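# Place the lying plate upright in the dish rack

## Task

Pick up the plate lying flat on the counter and stand it on edge in a free slot of the dish rack so it rests there unsupported. The plate already in the rack must still stand upright in its slot. Neither plate may be pushed down below the rack's rails. The rack must finish resting on all four of its feet on the counter, not lifted or tipped. The rack, not the robot, has to bear the placed plate's weight at the end. If the plate drops at any moment, or slides down inside the fingers by more than a few millimetres, the task counts as failed. Nothing may be knocked or set off the table.

## Robot and tools

Robot: a single arm with six revolute joints and a two-finger parallel gripper. Joint order, used everywhere: waist, shoulder, elbow, forearm roll, wrist pitch, wrist roll. Nominal joint ranges in radians: waist -6.283..6.283, shoulder -2.059..2.094, elbow -3.927..0.192, forearm roll -6.283..6.283, wrist pitch -1.693..3.142, wrist roll -6.283..6.283. The true end stops may sit up to 0.010 rad either side of these.

Scene frame: origin on the table surface right under the arm base; +z up; +y to the left when facing along +x. The base itself may be slightly tilted. Reported hand positions are approximate, with larger error at long reach.

Gripper: fingers point along the gripper's own +z and separate along its y. end_effector_position is the midpoint between closed finger pads, about 2 cm short of the fingertips; closing pushes the tips roughly 10 mm further along +z. Finger pad gap is 0.084 m when fully open.

Tool execute_actions. Argument actions is a list holding zero or one item. Empty list: no command, just returns current state. A move item: {"rows": [...], "steps": N}, N from 1 to 15 (default 15), each step 1/30 s. Each row is 7 numbers: six absolute joint target angles in radians (joint order above, same scale as the Joint positions line), then the gripper opening command from -1 (closed) to +1 (fully open). Rows are absolute targets, not offsets. One row is used per step; if rows run out, the last one repeats. A wait item: {"steps": N} with N up to 300, no new command; it returns once N steps have elapsed since the previous result, counting the time spent composing the reply. Optional pictures (boolean) switches camera images on or off for that result; by default images come every time. A call is rejected entirely (nothing sent) if any joint target exceeds its range end by over 0.010 rad and lies beyond that joint's current angle. Targets past the real stop are clipped to it, and the result then prints "joint sent to its limit" (possibly referring to an earlier, still-running action). Absence of that line does not prove there is room left.

Motion limits: joint targets move at most 3.14 rad/s, with about 0.16 s ramp-up; joints are synchronised to arrive together. Per step, each target is clamped to within 0.623 rad of the measured angle, and if the targets imply a gripper jump over 70 mm from its measured position, all are scaled back. So big moves take several calls or long steps. Between calls the arm continues toward the last row sent until it nearly stops, is blocked, or a step is HELD; the simulation keeps running while you think and write.

Result lines: state line with end_effector_position (m), end_effector_quat_wxyz, and linear/angular velocities (m/s, rad/s) in the scene frame. Joint positions and Joint velocities list the six joints (rad, rad/s) then pad gap (m, m/s). grip_measured is the measured opening on the -1..+1 command scale. "joint command not followed" means the clearance checker altered or blocked targets (mounting blocks and posts count as part of the arm). HELD marks steps where your row was partly or wholly not sent. MOTOR HOT appears from 65 °C; at 80 °C an OVER-TEMPERATURE FAULT brakes the arm until it cools. A torque fault occurs when contact torque hits a joint's load limit (N m: waist 43.5, shoulder 43.5, elbow 26.1, forearm roll 26.1, wrist pitch 17.4, wrist roll 17.4; held weight counts): the arm halts, backs that joint off slightly, pauses 10 s, and drops the rest of the call.

Grasping: to hold something, keep commanding an opening well under grip_measured; the larger the difference, the stronger the squeeze (up to about 24 N per pad on parts up to roughly 6 cm wide). Commanding -1 gives full force on parts about 0.5 mm thick or more. Re-sending the read grip_measured still presses gently, but wider parts may slip. Closing fast can overshoot the force and even spring the fingers open, so close moderately. After a target is abandoned, fingers keep finishing their open/close motion.

Tool zoom_image: camera (cam_head_left, cam_head_right, cam_low, cam_wrist) and region [x0, y0, x1, y1] in pixels of that camera's last full image (896x504, origin top-left), max 504x504. Returns a magnified view. Approximate pinhole intrinsics with radial distortion are given per camera (e.g. cam_wrist focal ~653 px, cam_head_left ~457 px).

Tool finished_scene: argument scene = the current scene's integer number. Replying with no tool call ends everything. If resuming from a summary, first send an empty actions list to learn the scene number and task.

Cautions: occasional brief pushes may disturb loose objects. Avoid dropping or letting the plate slide in the grip, slamming into the rack or counter, pressing plates below the rails, tilting or lifting the rack, and knocking anything off the table. Release only once the plate sits in the slot on its own, then withdraw gently. Smooth, economical moves are preferred, and prolonged holding heats motors.

Each tool is called by a JSON object that holds its "fn" and its "kwargs", one argument or row to a line.

## Session

{"fn": "execute_actions", "kwargs": {
  "actions": []
}}

Scene clock: 0.00 s of 4942.00 s.
end_effector_position=(+0.0425, +0.3167, +0.2662) grip_measured=-1.00 end_effector_quat_wxyz=(-0.150, +0.748, -0.408, +0.502) end_effector_velocity=(+0.000, -0.001, -0.000) end_effector_angular_velocity=(-0.001, -0.001, +0.001)
Joint positions: [ 2.083 -0.106 -0.685 -0.767  1.766 -2.639  0.   ]
Joint velocities: [ 0.     0.     0.002 -0.    -0.     0.    -0.   ]

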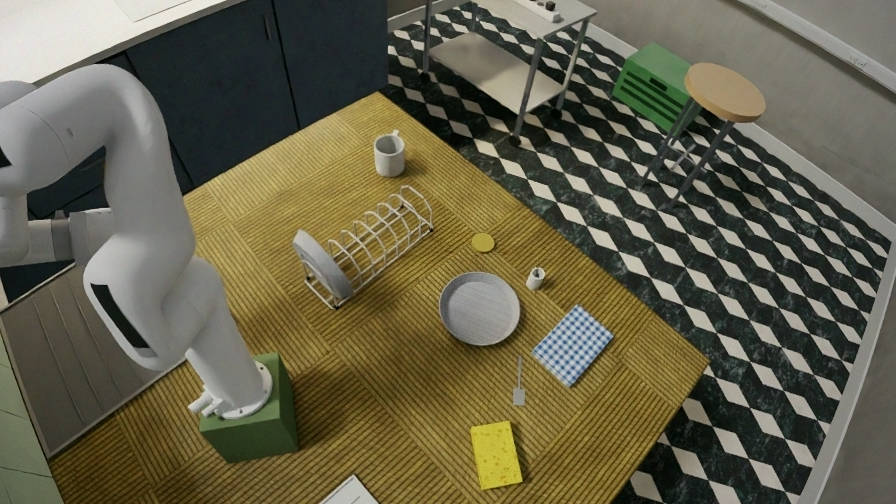

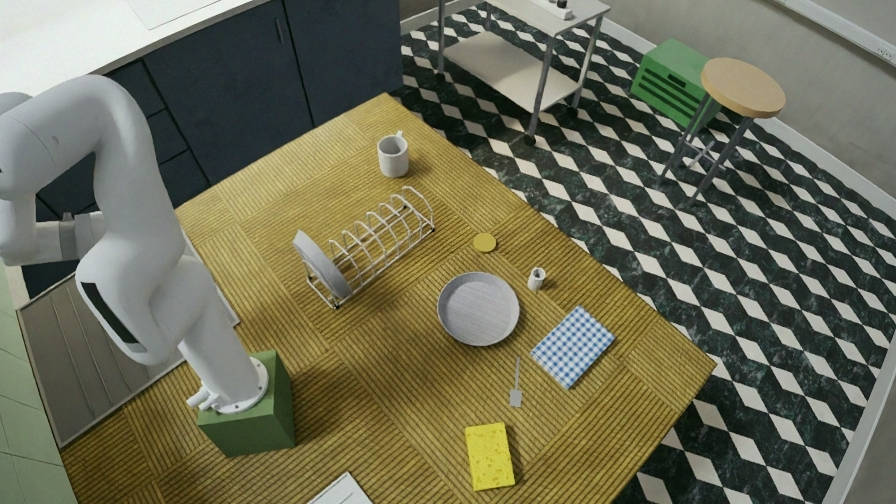

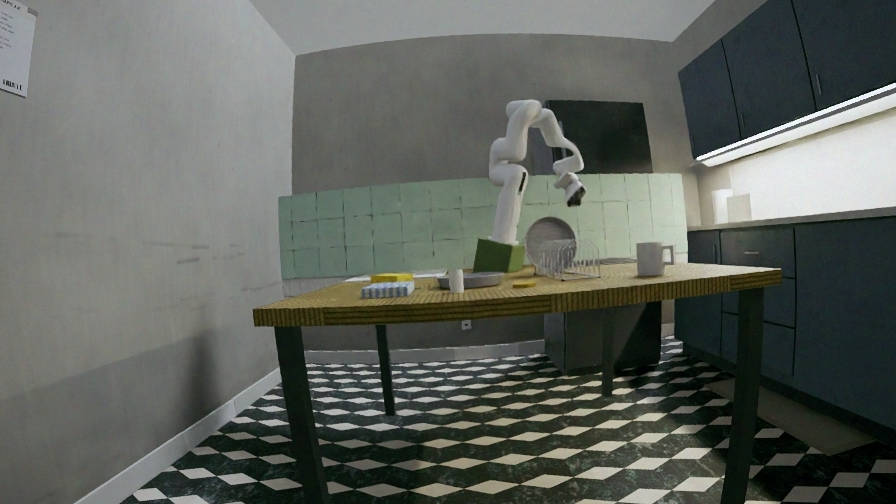

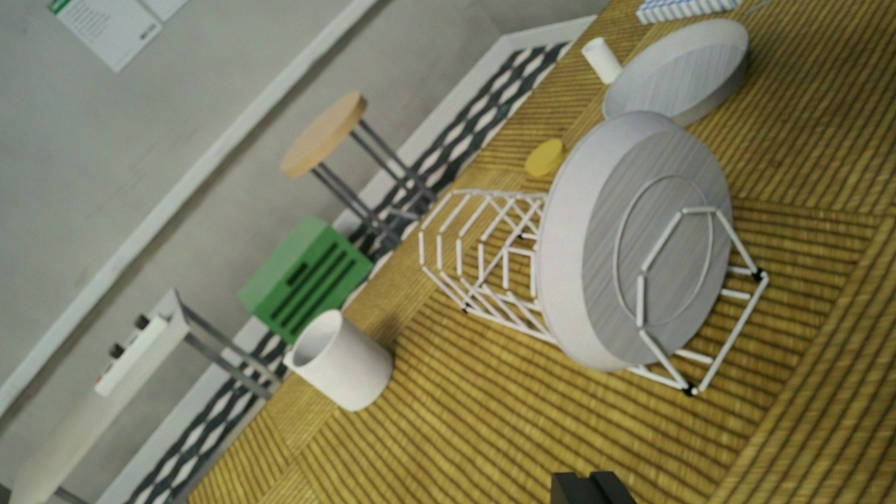

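{"fn": "zoom_image", "kwargs": {
  "camera": "cam_head_left",
  "region": [180, 160, 620, 480]
}}

{"fn": "zoom_image", "kwargs": {
  "camera": "cam_low",
  "region": [400, 170, 640, 305]
}}

Region (180, 160, 620, 480) of cam_head_left's 896x504 image, scaled by 1.145, with more detail than that image has; it fills the top 367 rows of this view, and the rest is white.

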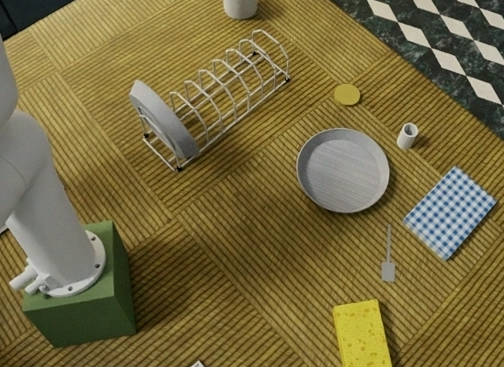

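Region (400, 170, 640, 305) of cam_low's 896x504 image, scaled by 2.100, with more detail than that image has; it fills the top 284 rows of this view, and the rest is white.

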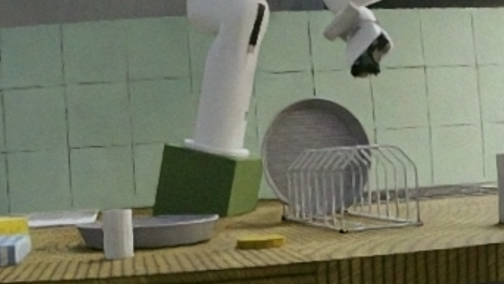

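{"fn": "execute_actions", "kwargs": {
  "actions": [
    {"rows":[[2.0,-0.2,-1.2,-0.5,1.6,-2,1]],"steps":15}
  ],
  "pictures": false
}}

{"fn": "execute_actions", "kwargs": {
  "actions": [
    {"rows":[[0,-0.2,-1.2,0,1.3,0,1]],"steps":15}
  ],
  "pictures": false
}}

{"fn": "execute_actions", "kwargs": {
  "actions": [
    {"steps":60}
  ]
}}

Scene clock: 16.83 s of 4942.00 s.
end_effector_position=(-0.0571, +0.4469, +0.3715) grip_measured=+1.00 end_effector_quat_wxyz=(+0.147, -0.524, +0.823, -0.160) end_effector_velocity=(-0.094, +0.195, +0.268) end_effector_angular_velocity=(+1.003, +0.727, -1.058)
Joint positions: [ 2.004 -0.198 -1.179 -0.514  1.608 -2.034  0.084]
Joint velocities: [-0.107 -0.166 -0.716  0.324 -0.21   0.778  0.   ]
Steps of this call (steps 1 to 90: nothing new was sent; then 13.33 s passed at rest; steps 91 to 105: all 15 steps of this action). Readings (joint positions):
91: [2.083 -0.106 -0.685 -0.767 1.766 -2.639]
92: [2.083 -0.107 -0.688 -0.764 1.764 -2.632]
94: [2.074 -0.113 -0.734 -0.736 1.747 -2.567]
98: [2.046 -0.149 -0.919 -0.647 1.691 -2.353]
105: the state above

Scene clock: 17.33 s of 4942.00 s.
end_effector_position=(+0.1037, +0.4824, +0.3287) grip_measured=+1.00 end_effector_quat_wxyz=(+0.022, +0.126, +0.985, -0.115) end_effector_velocity=(+0.482, -0.035, -0.044) end_effector_angular_velocity=(+0.095, -0.297, -2.739)
Joint positions: [ 1.349 -0.198 -1.195 -0.146  1.388 -1.357  0.084]
Joint velocities: [-1.344 -0.005 -0.011  0.359 -0.217  1.336  0.   ]
Steps of this call (steps 1 to 15: all 15 steps of this action). Readings (joint positions):
1: [2.001 -0.202 -1.197 -0.506 1.603 -2.015]
2: [1.995 -0.204 -1.202 -0.497 1.597 -1.999]
4: [1.934 -0.201 -1.197 -0.443 1.565 -1.932]
8: [1.687 -0.198 -1.193 -0.274 1.465 -1.693]
15: the state above

Scene clock: 19.33 s of 4942.00 s.
end_effector_position=(+0.4810, +0.1294, +0.3703) grip_measured=+1.00 end_effector_quat_wxyz=(+0.107, +0.991, +0.074, -0.023) end_effector_velocity=(+0.000, -0.001, +0.000) end_effector_angular_velocity=(-0.001, -0.000, -0.000)
Joint positions: [ 0.    -0.2   -1.2    0.     1.3   -0.     0.084]
Joint velocities: [-0.001  0.    -0.    -0.001  0.    -0.001 -0.   ]
Steps of this call (steps 1 to 60: the robot went on to your last target). Readings (joint positions):
1: [1.304 -0.198 -1.196 -0.134 1.381 -1.313]
2: [1.260 -0.198 -1.196 -0.124 1.375 -1.269]
4: [1.174 -0.199 -1.197 -0.106 1.364 -1.182]
8: [1.004 -0.199 -1.197 -0.078 1.347 -1.013]
60: the state above
The arm was judged still, so your last target was given up. Only a new action makes it travel on or press farther. Fingers that are still opening or closing keep moving.

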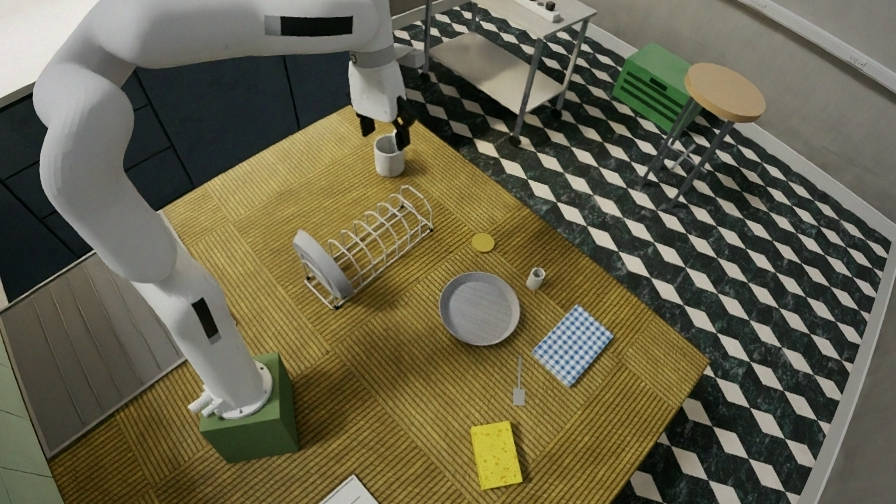

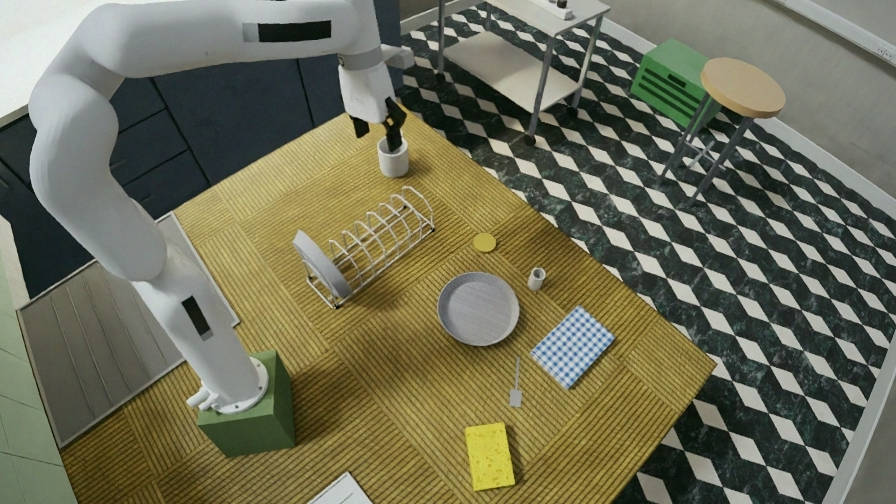

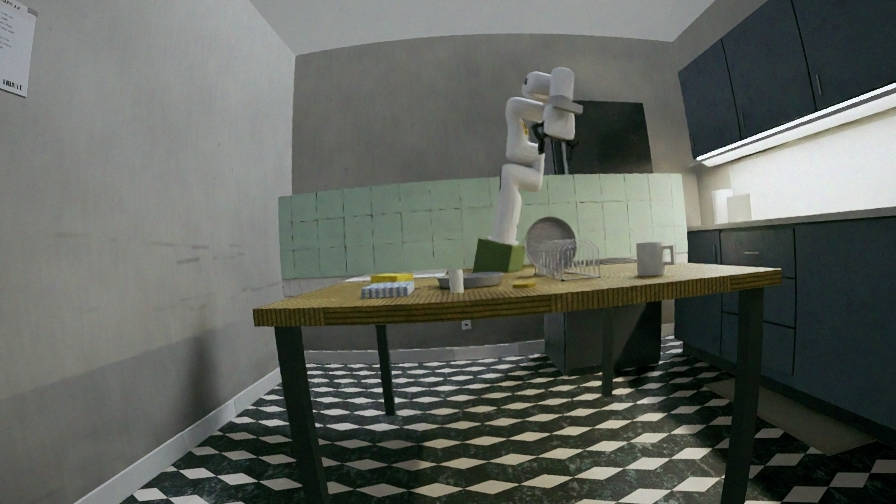

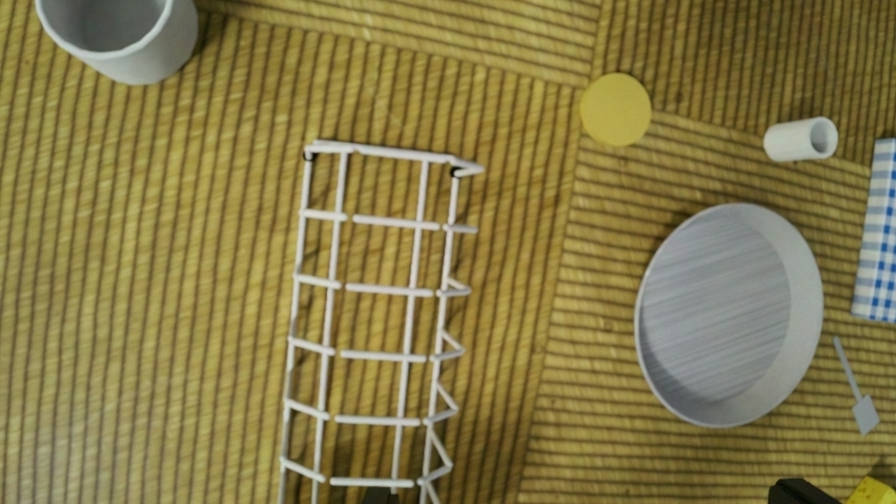

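{"fn": "execute_actions", "kwargs": {
  "actions": [
    {"rows":[[-0.2,0.35,-0.975,-0.42,0.53,0.35,0]],"steps":15}
  ],
  "pictures": false
}}

{"fn": "execute_actions", "kwargs": {
  "actions": [
    {"rows":[[-0.21,0.49,-1.0,-0.51,0.425,0.43,0]],"steps":15}
  ],
  "pictures": false
}}

{"fn": "execute_actions", "kwargs": {
  "actions": [
    {"steps":20}
  ]
}}

Scene clock: 38.93 s of 4942.00 s.
end_effector_position=(+0.5279, -0.0080, +0.1965) grip_measured=-0.01 end_effector_quat_wxyz=(+0.213, +0.977, -0.008, -0.009) end_effector_velocity=(+0.000, -0.270, -0.425) end_effector_angular_velocity=(-0.252, -0.150, -0.099)
Joint positions: [-0.134  0.17  -1.049 -0.282  0.796  0.235  0.044]
Joint velocities: [-0.326  0.893  0.36  -0.683 -1.311  0.567  0.   ]
Steps of this call (steps 1 to 90: nothing new was sent; then 16.10 s passed at rest; steps 91 to 105: all 15 steps of this action). Readings (joint positions):
91: [-0.000 -0.200 -1.200 -0.000 1.300 0.000]
92: [-0.001 -0.196 -1.199 -0.004 1.293 0.004]
94: [-0.018 -0.154 -1.188 -0.042 1.234 0.036]
98: [-0.060 -0.033 -1.131 -0.128 1.093 0.107]
105: the state above

Scene clock: 39.43 s of 4942.00 s.
end_effector_position=(+0.5132, -0.0611, +0.0601) grip_measured=-0.01 end_effector_quat_wxyz=(+0.219, +0.976, -0.007, +0.003) end_effector_velocity=(+0.024, +0.005, +0.019) end_effector_angular_velocity=(+0.001, -0.057, +0.016)
Joint positions: [-0.209  0.486 -1.004 -0.509  0.425  0.43   0.044]
Joint velocities: [ 0.001 -0.025 -0.025 -0.002 -0.01   0.002 -0.   ]
Steps of this call (steps 1 to 15: all 15 steps of this action). Readings (joint positions):
1: [-0.145 0.200 -1.037 -0.305 0.752 0.254]
2: [-0.155 0.233 -1.027 -0.329 0.709 0.275]
4: [-0.171 0.308 -1.020 -0.382 0.627 0.320]
8: [-0.202 0.452 -1.004 -0.482 0.470 0.406]
15: the state above

Scene clock: 40.10 s of 4942.00 s.
end_effector_position=(+0.5095, -0.0620, +0.0572) grip_measured=-0.01 end_effector_quat_wxyz=(+0.219, +0.976, -0.008, -0.002) end_effector_velocity=(-0.000, -0.000, -0.000) end_effector_angular_velocity=(-0.000, +0.000, -0.000)
Joint positions: [-0.21   0.49  -1.    -0.51   0.425  0.43   0.044]
Joint velocities: [-0.     0.    -0.    -0.001  0.     0.    -0.   ]
Steps of this call (steps 1 to 15: the robot went on to your last target; steps 16 to 20: nothing new was sent). Readings (joint positions):
1: [-0.209 0.486 -1.004 -0.509 0.424 0.430]
2: [-0.209 0.486 -1.004 -0.509 0.425 0.430]
4: [-0.210 0.488 -1.001 -0.510 0.425 0.430]
8: [-0.210 0.489 -1.000 -0.510 0.425 0.430]
20: the state above
The arm was judged still, so your last target was given up. Only a new action makes it travel on or press farther. Fingers that are still opening or closing keep moving.

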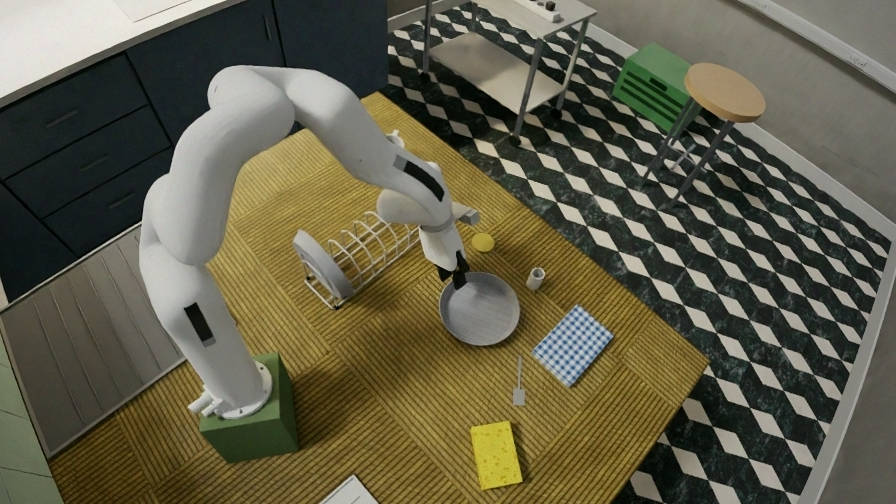

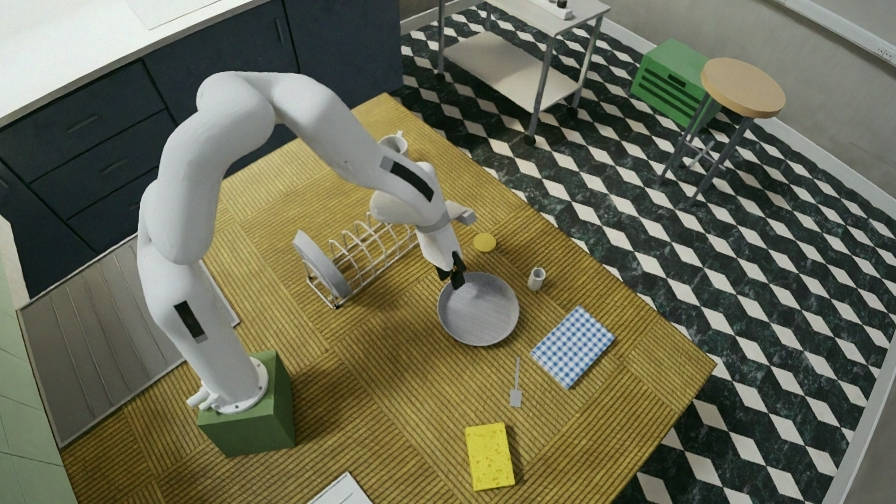

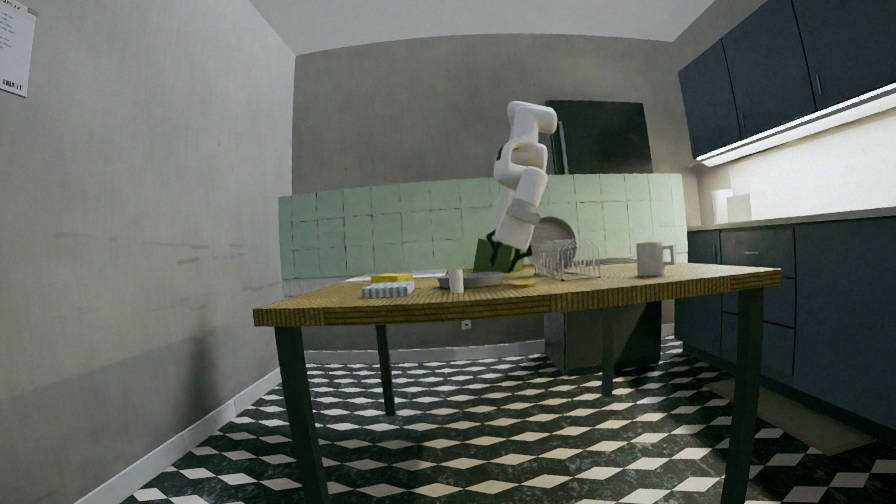

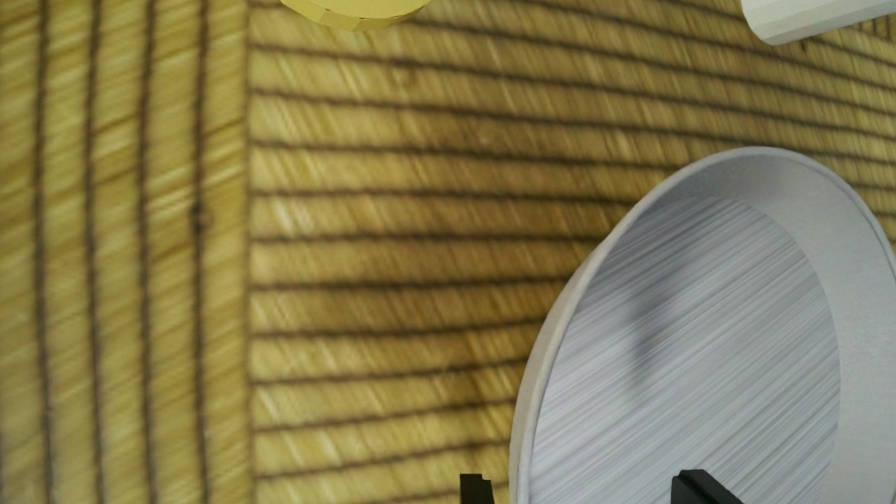

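{"fn": "execute_actions", "kwargs": {
  "actions": [
    {"rows":[[-0.21,0.51,-1.006,-0.525,0.41,0.445,-0.2],[-0.21,0.51,-1.006,-0.525,0.41,0.445,-0.2],[-0.21,0.53,-1.012,-0.54,0.397,0.457,-0.25],[-0.21,0.53,-1.012,-0.54,0.397,0.457,-0.3],[-0.21,0.545,-1.017,-0.55,0.388,0.467,-0.3],[-0.21,0.545,-1.017,-0.55,0.388,0.467,-0.35],[-0.21,0.558,-1.022,-0.56,0.38,0.476,-0.35]],"steps":15}
  ],
  "pictures": false
}}

{"fn": "execute_actions", "kwargs": {
  "actions": [
    {"steps":12}
  ]
}}

{"fn": "zoom_image", "kwargs": {
  "camera": "cam_low",
  "region": [430, 230, 570, 300]
}}

Scene clock: 43.70 s of 4942.00 s.
end_effector_position=(+0.5089, -0.0629, +0.0330) grip_measured=-0.37 end_effector_quat_wxyz=(+0.217, +0.976, -0.003, -0.000) end_effector_velocity=(+0.007, +0.001, +0.005) end_effector_angular_velocity=(+0.001, -0.016, +0.002)
Joint positions: [-0.21   0.557 -1.023 -0.56   0.38   0.476  0.028]
Joint velocities: [-0.    -0.007 -0.006  0.001 -0.003  0.001 -0.   ]
Steps of this call (steps 1 to 90: nothing new was sent; then 0.10 s passed at rest; steps 91 to 105: all 15 steps of this action). Readings (joint positions):
91: [-0.210 0.490 -1.000 -0.510 0.425 0.430]
92: [-0.210 0.494 -1.002 -0.514 0.421 0.434]
94: [-0.210 0.510 -1.008 -0.526 0.409 0.445]
98: [-0.210 0.547 -1.016 -0.551 0.388 0.467]
105: the state above

Scene clock: 44.10 s of 4942.00 s.
end_effector_position=(+0.5084, -0.0630, +0.0326) grip_measured=-0.37 end_effector_quat_wxyz=(+0.217, +0.976, -0.003, -0.001) end_effector_velocity=(-0.001, +0.000, -0.001) end_effector_angular_velocity=(-0.000, +0.002, +0.002)
Joint positions: [-0.21   0.558 -1.022 -0.56   0.38   0.476  0.028]
Joint velocities: [ 0.001  0.     0.001 -0.001  0.     0.     0.   ]
Steps of this call (steps 1 to 12: the robot went on to your last target). Readings (joint positions):
1: [-0.210 0.557 -1.023 -0.560 0.380 0.476]
2: [-0.210 0.557 -1.023 -0.560 0.380 0.476]
4: [-0.210 0.558 -1.022 -0.560 0.380 0.476]
8: [-0.210 0.558 -1.022 -0.560 0.380 0.476]
12: the state above

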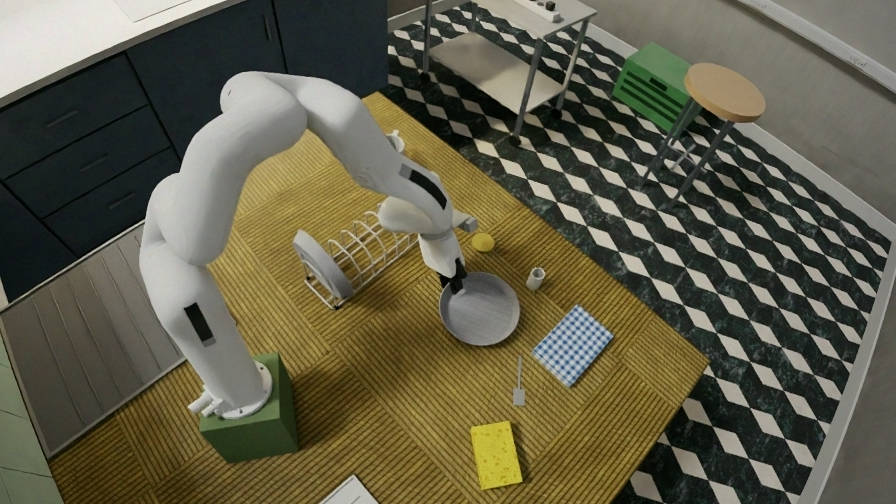

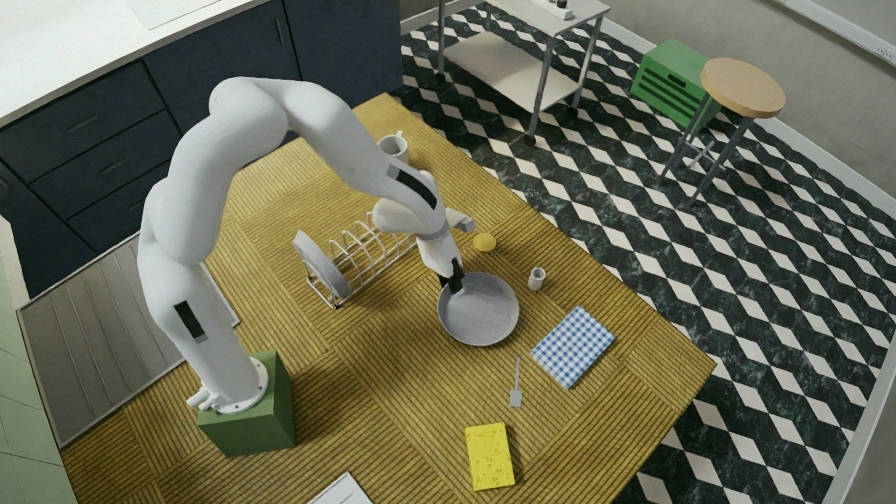

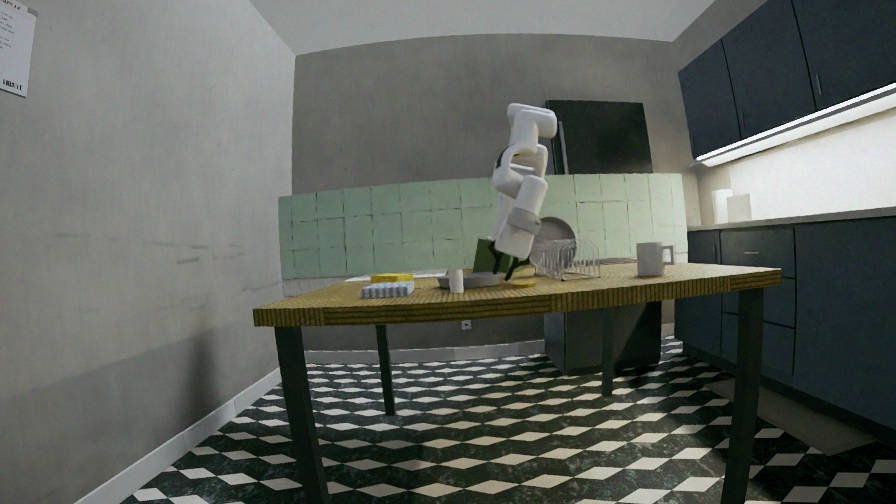

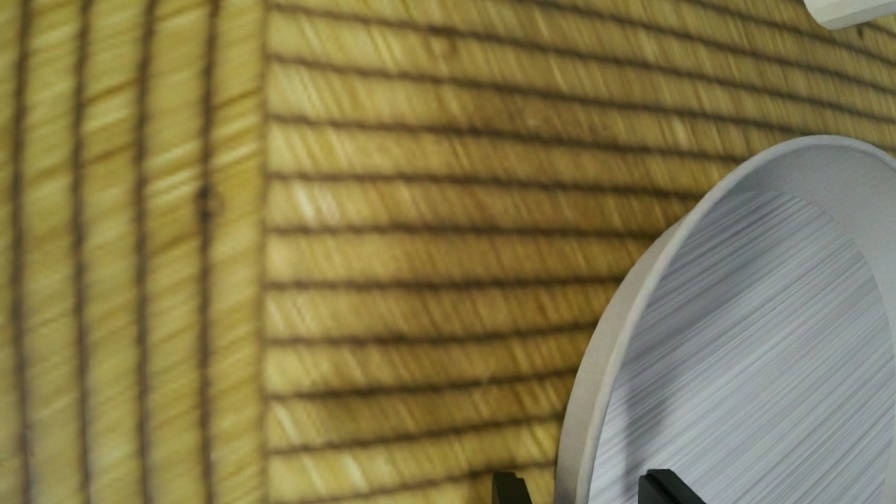

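Region (430, 230, 570, 300) of cam_low's 896x504 image, scaled by 3.600, with more detail than that image has.

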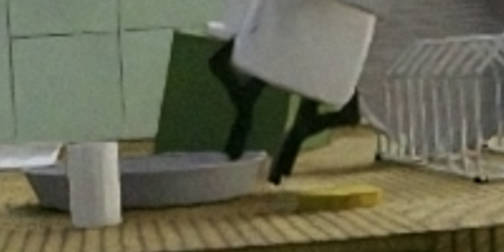

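{"fn": "execute_actions", "kwargs": {
  "actions": [
    {"rows":[[-0.216,0.58,-1.029,-0.575,0.365,0.486,-0.4],[-0.216,0.58,-1.029,-0.575,0.365,0.486,-0.45],[-0.216,0.58,-1.029,-0.575,0.365,0.486,-0.5]],"steps":15}
  ],
  "pictures": false
}}

{"fn": "execute_actions", "kwargs": {
  "actions": [
    {"rows":[[-0.216,0.58,-1.029,-0.575,0.365,0.486,-0.55],[-0.216,0.58,-1.029,-0.575,0.365,0.486,-0.6],[-0.216,0.58,-1.029,-0.575,0.365,0.486,-0.65],[-0.216,0.58,-1.029,-0.575,0.365,0.486,-0.7],[-0.216,0.58,-1.029,-0.575,0.365,0.486,-0.75],[-0.216,0.58,-1.029,-0.575,0.365,0.486,-0.8],[-0.216,0.58,-1.029,-0.575,0.365,0.486,-0.85],[-0.216,0.58,-1.029,-0.575,0.365,0.486,-0.9],[-0.216,0.58,-1.029,-0.575,0.365,0.486,-0.95],[-0.216,0.58,-1.029,-0.575,0.365,0.486,-1]],"steps":15}
  ],
  "pictures": false
}}

{"fn": "execute_actions", "kwargs": {
  "actions": [
    {"rows":[[-0.216,0.575,-1.028,-0.572,0.369,0.483,-1],[-0.216,0.57,-1.027,-0.568,0.373,0.48,-1],[-0.216,0.565,-1.025,-0.565,0.376,0.477,-1],[-0.216,0.56,-1.024,-0.561,0.38,0.474,-1],[-0.216,0.555,-1.023,-0.557,0.384,0.47,-1],[-0.216,0.55,-1.021,-0.553,0.387,0.466,-1],[-0.216,0.545,-1.02,-0.55,0.39,0.463,-1],[-0.216,0.54,-1.019,-0.546,0.394,0.46,-1]],"steps":15}
  ]
}}

{"fn": "zoom_image", "kwargs": {
  "camera": "cam_low",
  "region": [430, 230, 570, 300]
}}

Scene clock: 48.20 s of 4942.00 s.
end_effector_position=(+0.5084, -0.0661, +0.0261) grip_measured=-0.52 end_effector_quat_wxyz=(+0.216, +0.976, -0.002, +0.000) end_effector_velocity=(-0.001, -0.000, -0.001) end_effector_angular_velocity=(+0.000, +0.002, -0.001)
Joint positions: [-0.216  0.579 -1.03  -0.575  0.365  0.486  0.021]
Joint velocities: [ 0.     0.001  0.001  0.    -0.     0.    -0.   ]
Steps of this call (steps 1 to 15: the robot went on to your last target; steps 16 to 100: nothing new was sent; then 0.27 s passed at rest; steps 101 to 115: all 15 steps of this action). Readings (joint positions):
101: [-0.210 0.558 -1.022 -0.560 0.380 0.476]
102: [-0.211 0.562 -1.024 -0.563 0.376 0.479]
104: [-0.215 0.576 -1.029 -0.572 0.368 0.484]
108: [-0.217 0.579 -1.030 -0.575 0.365 0.486]
115: the state above

Scene clock: 48.70 s of 4942.00 s.
end_effector_position=(+0.5065, -0.0662, +0.0247) grip_measured=-0.94 end_effector_quat_wxyz=(+0.216, +0.976, -0.002, -0.002) end_effector_velocity=(+0.006, +0.001, +0.004) end_effector_angular_velocity=(-0.000, -0.011, +0.005)
Joint positions: [-0.216  0.581 -1.028 -0.575  0.365  0.486  0.003]
Joint velocities: [-0.    -0.005 -0.007 -0.001 -0.001 -0.002  0.   ]
Steps of this call (steps 1 to 15: all 15 steps of this action). Readings (joint positions):
1: [-0.216 0.579 -1.030 -0.575 0.365 0.486]
2: [-0.216 0.579 -1.030 -0.575 0.365 0.486]
4: [-0.215 0.580 -1.029 -0.575 0.365 0.486]
8: [-0.215 0.582 -1.027 -0.575 0.365 0.486]
15: the state above

Scene clock: 49.20 s of 4942.00 s.
end_effector_position=(+0.5095, -0.0660, +0.0404) grip_measured=-0.94 end_effector_quat_wxyz=(+0.218, +0.976, -0.006, -0.001) end_effector_velocity=(-0.010, -0.002, -0.007) end_effector_angular_velocity=(-0.000, +0.022, -0.006)
Joint positions: [-0.216  0.54  -1.019 -0.546  0.394  0.46   0.003]
Joint velocities: [-0.     0.009  0.011  0.     0.004 -0.001  0.   ]
Steps of this call (steps 1 to 15: all 15 steps of this action). Readings (joint positions):
1: [-0.216 0.581 -1.028 -0.575 0.365 0.486]
2: [-0.216 0.579 -1.028 -0.574 0.367 0.485]
4: [-0.216 0.572 -1.026 -0.569 0.372 0.480]
8: [-0.216 0.551 -1.022 -0.554 0.386 0.467]
15: the state above

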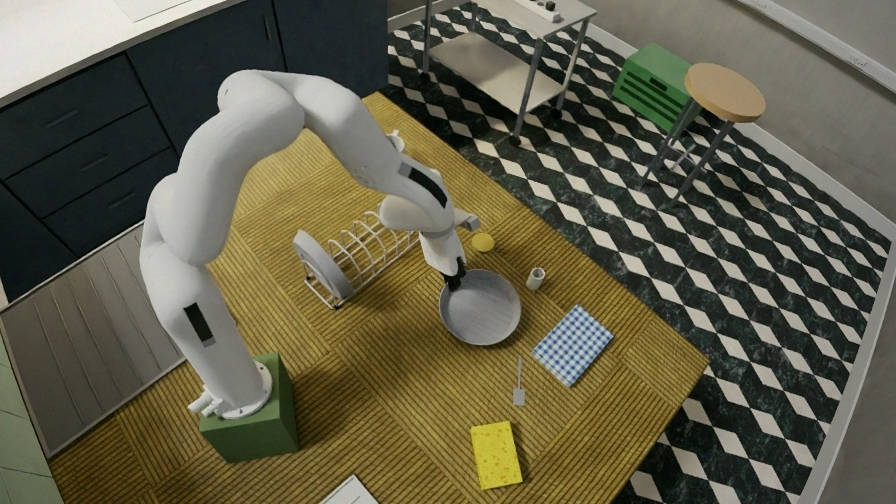

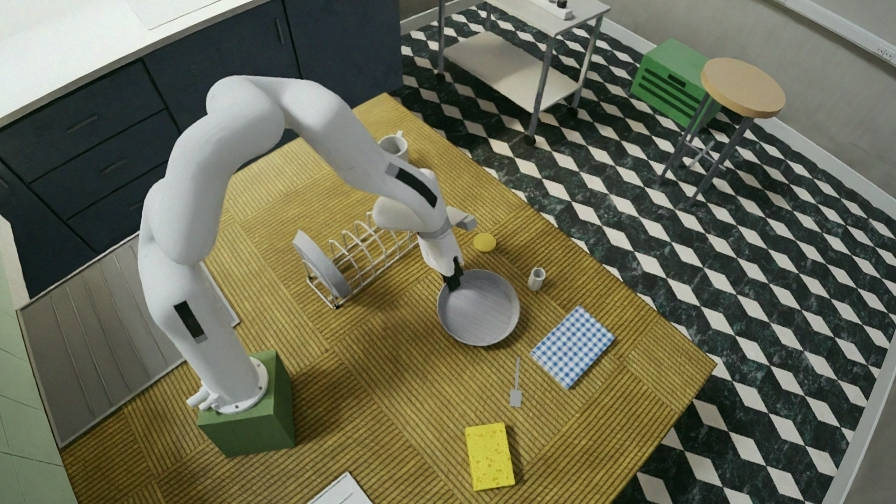

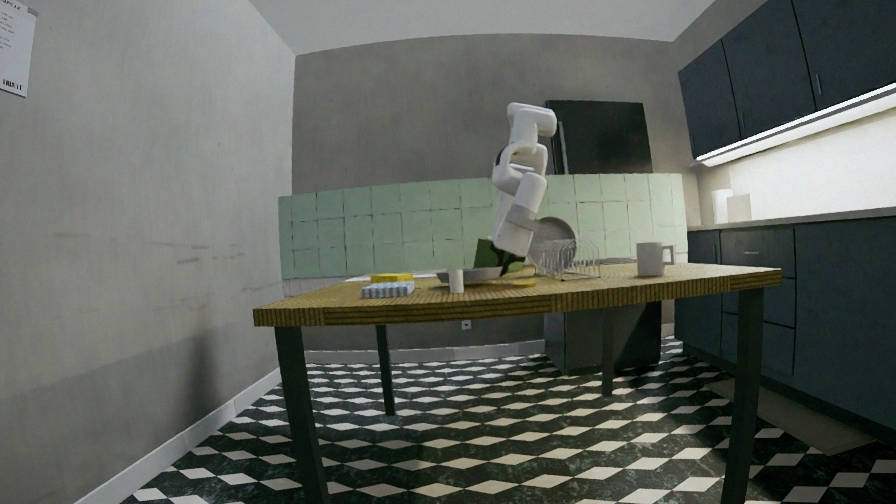

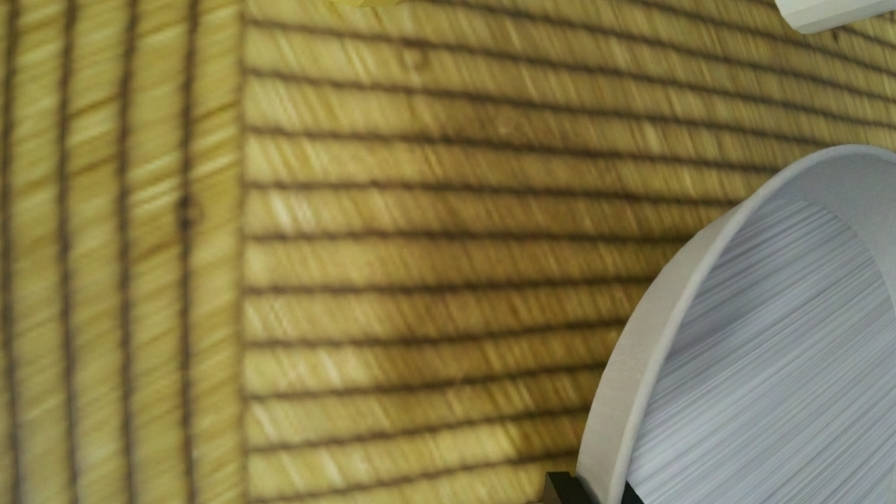

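Region (430, 230, 570, 300) of cam_low's 896x504 image, scaled by 3.600, with more detail than that image has.

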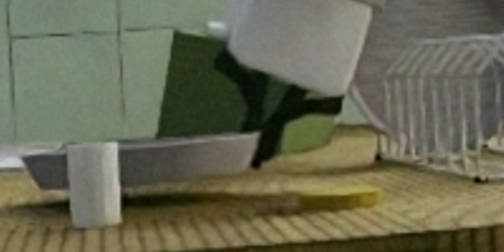

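{"fn": "execute_actions", "kwargs": {
  "actions": [
    {"rows":[[-0.216,0.53,-1.019,-0.54,0.4,0.455,-1],[-0.216,0.515,-1.018,-0.53,0.41,0.45,-1],[-0.216,0.495,-1.017,-0.52,0.42,0.44,-1],[-0.216,0.47,-1.016,-0.51,0.435,0.43,-1],[-0.216,0.44,-1.015,-0.5,0.45,0.42,-1],[-0.216,0.41,-1.014,-0.49,0.465,0.41,-1],[-0.216,0.38,-1.013,-0.48,0.48,0.4,-1],[-0.216,0.35,-1.012,-0.47,0.495,0.39,-1],[-0.216,0.32,-1.01,-0.46,0.51,0.38,-1],[-0.216,0.29,-1.01,-0.45,0.525,0.37,-1],[-0.216,0.26,-1.01,-0.44,0.54,0.36,-1],[-0.216,0.23,-1.01,-0.43,0.55,0.35,-1],[-0.216,0.2,-1.01,-0.42,0.56,0.34,-1],[-0.216,0.17,-1.0,-0.41,0.56,0.33,-1],[-0.216,0.14,-1.0,-0.4,0.56,0.32,-1]],"steps":15}
  ],
  "pictures": false
}}

{"fn": "execute_actions", "kwargs": {
  "actions": [
    {"rows":[[-0.216,0.11,-0.99,-0.38,0.55,0.31,-1],[-0.216,0.08,-0.98,-0.35,0.53,0.3,-1],[-0.216,0.05,-0.97,-0.31,0.51,0.28,-1],[-0.216,0.02,-0.96,-0.26,0.49,0.26,-1],[-0.216,-0.01,-0.95,-0.2,0.47,0.23,-1],[-0.216,-0.04,-0.94,-0.13,0.45,0.2,-1],[-0.216,-0.07,-0.93,-0.05,0.43,0.16,-1],[-0.216,-0.1,-0.92,0.03,0.41,0.12,-1],[-0.216,-0.13,-0.91,0.11,0.39,0.08,-1],[-0.216,-0.16,-0.9,0.19,0.37,0.04,-1],[-0.216,-0.19,-0.89,0.27,0.35,0,-1],[-0.216,-0.22,-0.88,0.35,0.33,-0.04,-1],[-0.216,-0.25,-0.87,0.43,0.31,-0.08,-1],[-0.216,-0.28,-0.86,0.51,0.29,-0.12,-1],[-0.216,-0.3,-0.85,0.59,0.27,-0.16,-1]],"steps":15}
  ],
  "pictures": false
}}

{"fn": "execute_actions", "kwargs": {
  "actions": [
    {"rows":[[-0.216,-0.31,-0.84,0.68,0.25,-0.2,-1],[-0.21,-0.32,-0.83,0.77,0.24,-0.245,-1],[-0.2,-0.32,-0.82,0.86,0.23,-0.29,-1],[-0.19,-0.32,-0.81,0.95,0.22,-0.33,-1],[-0.18,-0.32,-0.8,1.04,0.22,-0.375,-1],[-0.17,-0.32,-0.8,1.13,0.22,-0.42,-1],[-0.16,-0.32,-0.8,1.22,0.22,-0.46,-1],[-0.15,-0.32,-0.8,1.31,0.22,-0.505,-1],[-0.14,-0.32,-0.8,1.4,0.22,-0.55,-1],[-0.13,-0.32,-0.8,1.49,0.22,-0.59,-1],[-0.12,-0.32,-0.8,1.58,0.22,-0.635,-1],[-0.11,-0.32,-0.8,1.67,0.22,-0.68,-1],[-0.1,-0.32,-0.8,1.76,0.22,-0.72,-1],[-0.09,-0.32,-0.8,1.85,0.22,-0.765,-1],[-0.08,-0.32,-0.8,1.94,0.22,-0.81,-1]],"steps":15}
  ]
}}

Scene clock: 66.90 s of 4942.00 s.
end_effector_position=(+0.5583, -0.0481, +0.1852) grip_measured=-0.94 end_effector_quat_wxyz=(+0.229, +0.970, -0.019, +0.072) end_effector_velocity=(+0.106, +0.086, +0.414) end_effector_angular_velocity=(+0.026, -0.547, +0.122)
Joint positions: [-0.216  0.225 -1.01  -0.429  0.548  0.349  0.003]
Joint velocities: [-0.002 -0.89   0.052  0.299  0.237 -0.297 -0.   ]
Steps of this call (steps 1 to 15: the robot went on to your last target; steps 16 to 100: nothing new was sent; then 13.87 s passed at rest; steps 101 to 115: all 15 steps of this action). Readings (joint positions):
101: [-0.216 0.540 -1.019 -0.546 0.394 0.460]
102: [-0.216 0.538 -1.018 -0.544 0.396 0.458]
104: [-0.216 0.521 -1.015 -0.533 0.408 0.450]
108: [-0.216 0.433 -1.014 -0.498 0.454 0.418]
115: the state above

Scene clock: 67.40 s of 4942.00 s.
end_effector_position=(+0.5986, +0.0284, +0.3754) grip_measured=-0.94 end_effector_quat_wxyz=(+0.038, +0.944, -0.101, +0.312) end_effector_velocity=(+0.022, +0.098, +0.453) end_effector_angular_velocity=(+1.036, -1.405, -0.204)
Joint positions: [-0.216 -0.194 -0.889  0.282  0.347 -0.006  0.003]
Joint velocities: [-0.001 -0.867  0.278  2.288 -0.576 -1.14  -0.   ]
Steps of this call (steps 1 to 15: all 15 steps of this action). Readings (joint positions):
1: [-0.216 0.195 -1.008 -0.419 0.554 0.339]
2: [-0.216 0.165 -1.003 -0.407 0.556 0.329]
4: [-0.216 0.105 -0.988 -0.367 0.541 0.307]
8: [-0.216 -0.002 -0.952 -0.204 0.475 0.232]
15: the state above

Scene clock: 67.90 s of 4942.00 s.
end_effector_position=(+0.5815, +0.0642, +0.4009) grip_measured=-0.94 end_effector_quat_wxyz=(-0.211, +0.840, -0.291, +0.408) end_effector_velocity=(-0.025, +0.147, -0.065) end_effector_angular_velocity=(+1.235, -0.369, -0.418)
Joint positions: [-0.122 -0.319 -0.8    1.562  0.221 -0.626  0.003]
Joint velocities: [ 0.3   -0.013 -0.011  2.677 -0.009 -1.283 -0.   ]
Steps of this call (steps 1 to 15: all 15 steps of this action). Readings (joint positions):
1: [-0.216 -0.222 -0.879 0.359 0.328 -0.044]
2: [-0.216 -0.249 -0.870 0.437 0.308 -0.083]
4: [-0.216 -0.289 -0.853 0.599 0.273 -0.162]
8: [-0.197 -0.316 -0.814 0.941 0.230 -0.327]
15: the state above

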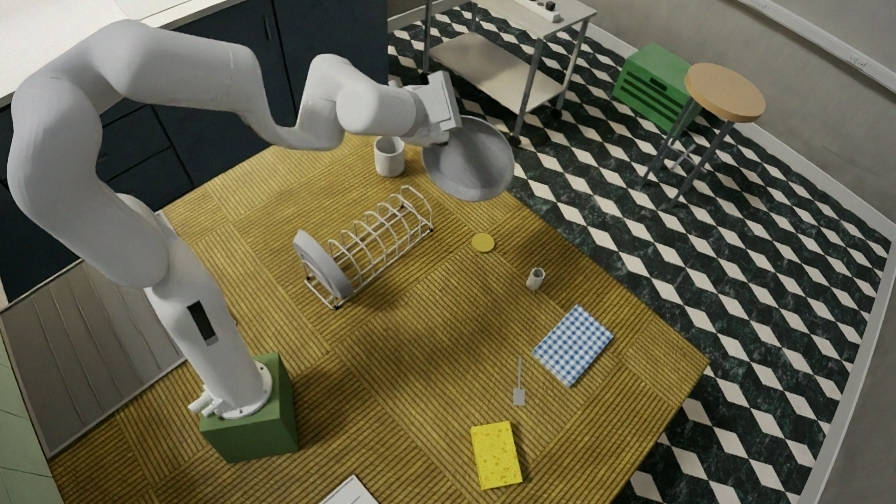

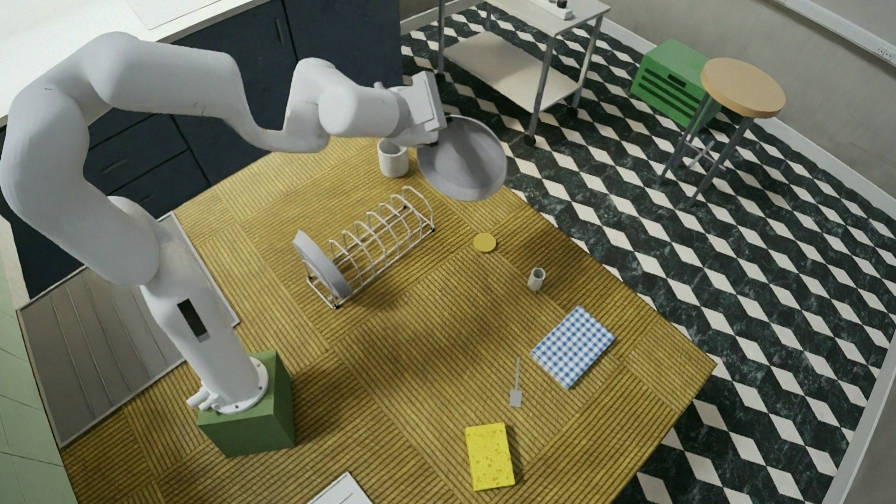

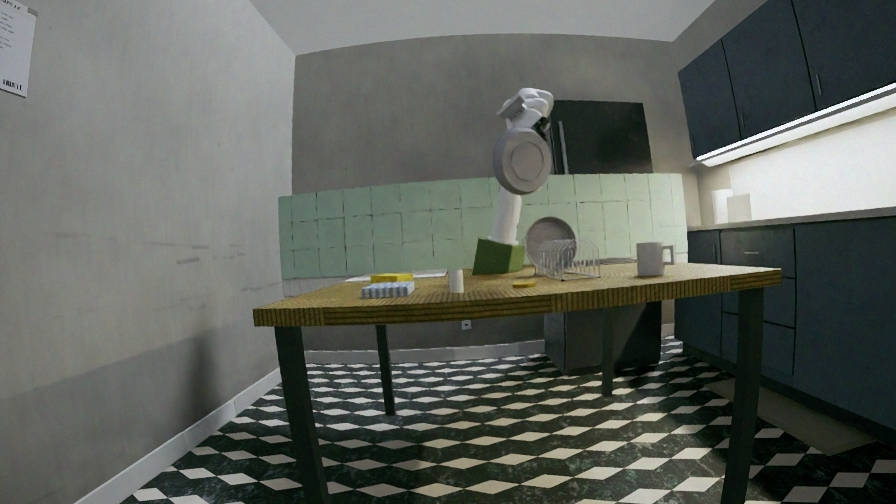

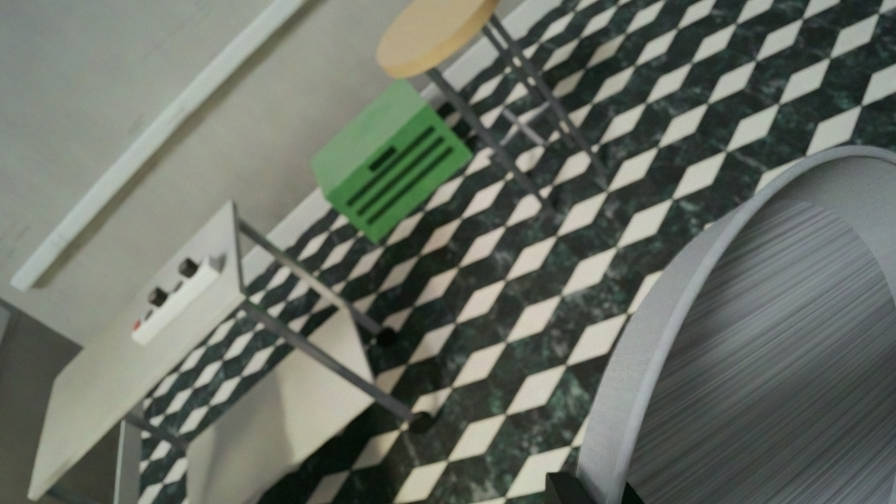

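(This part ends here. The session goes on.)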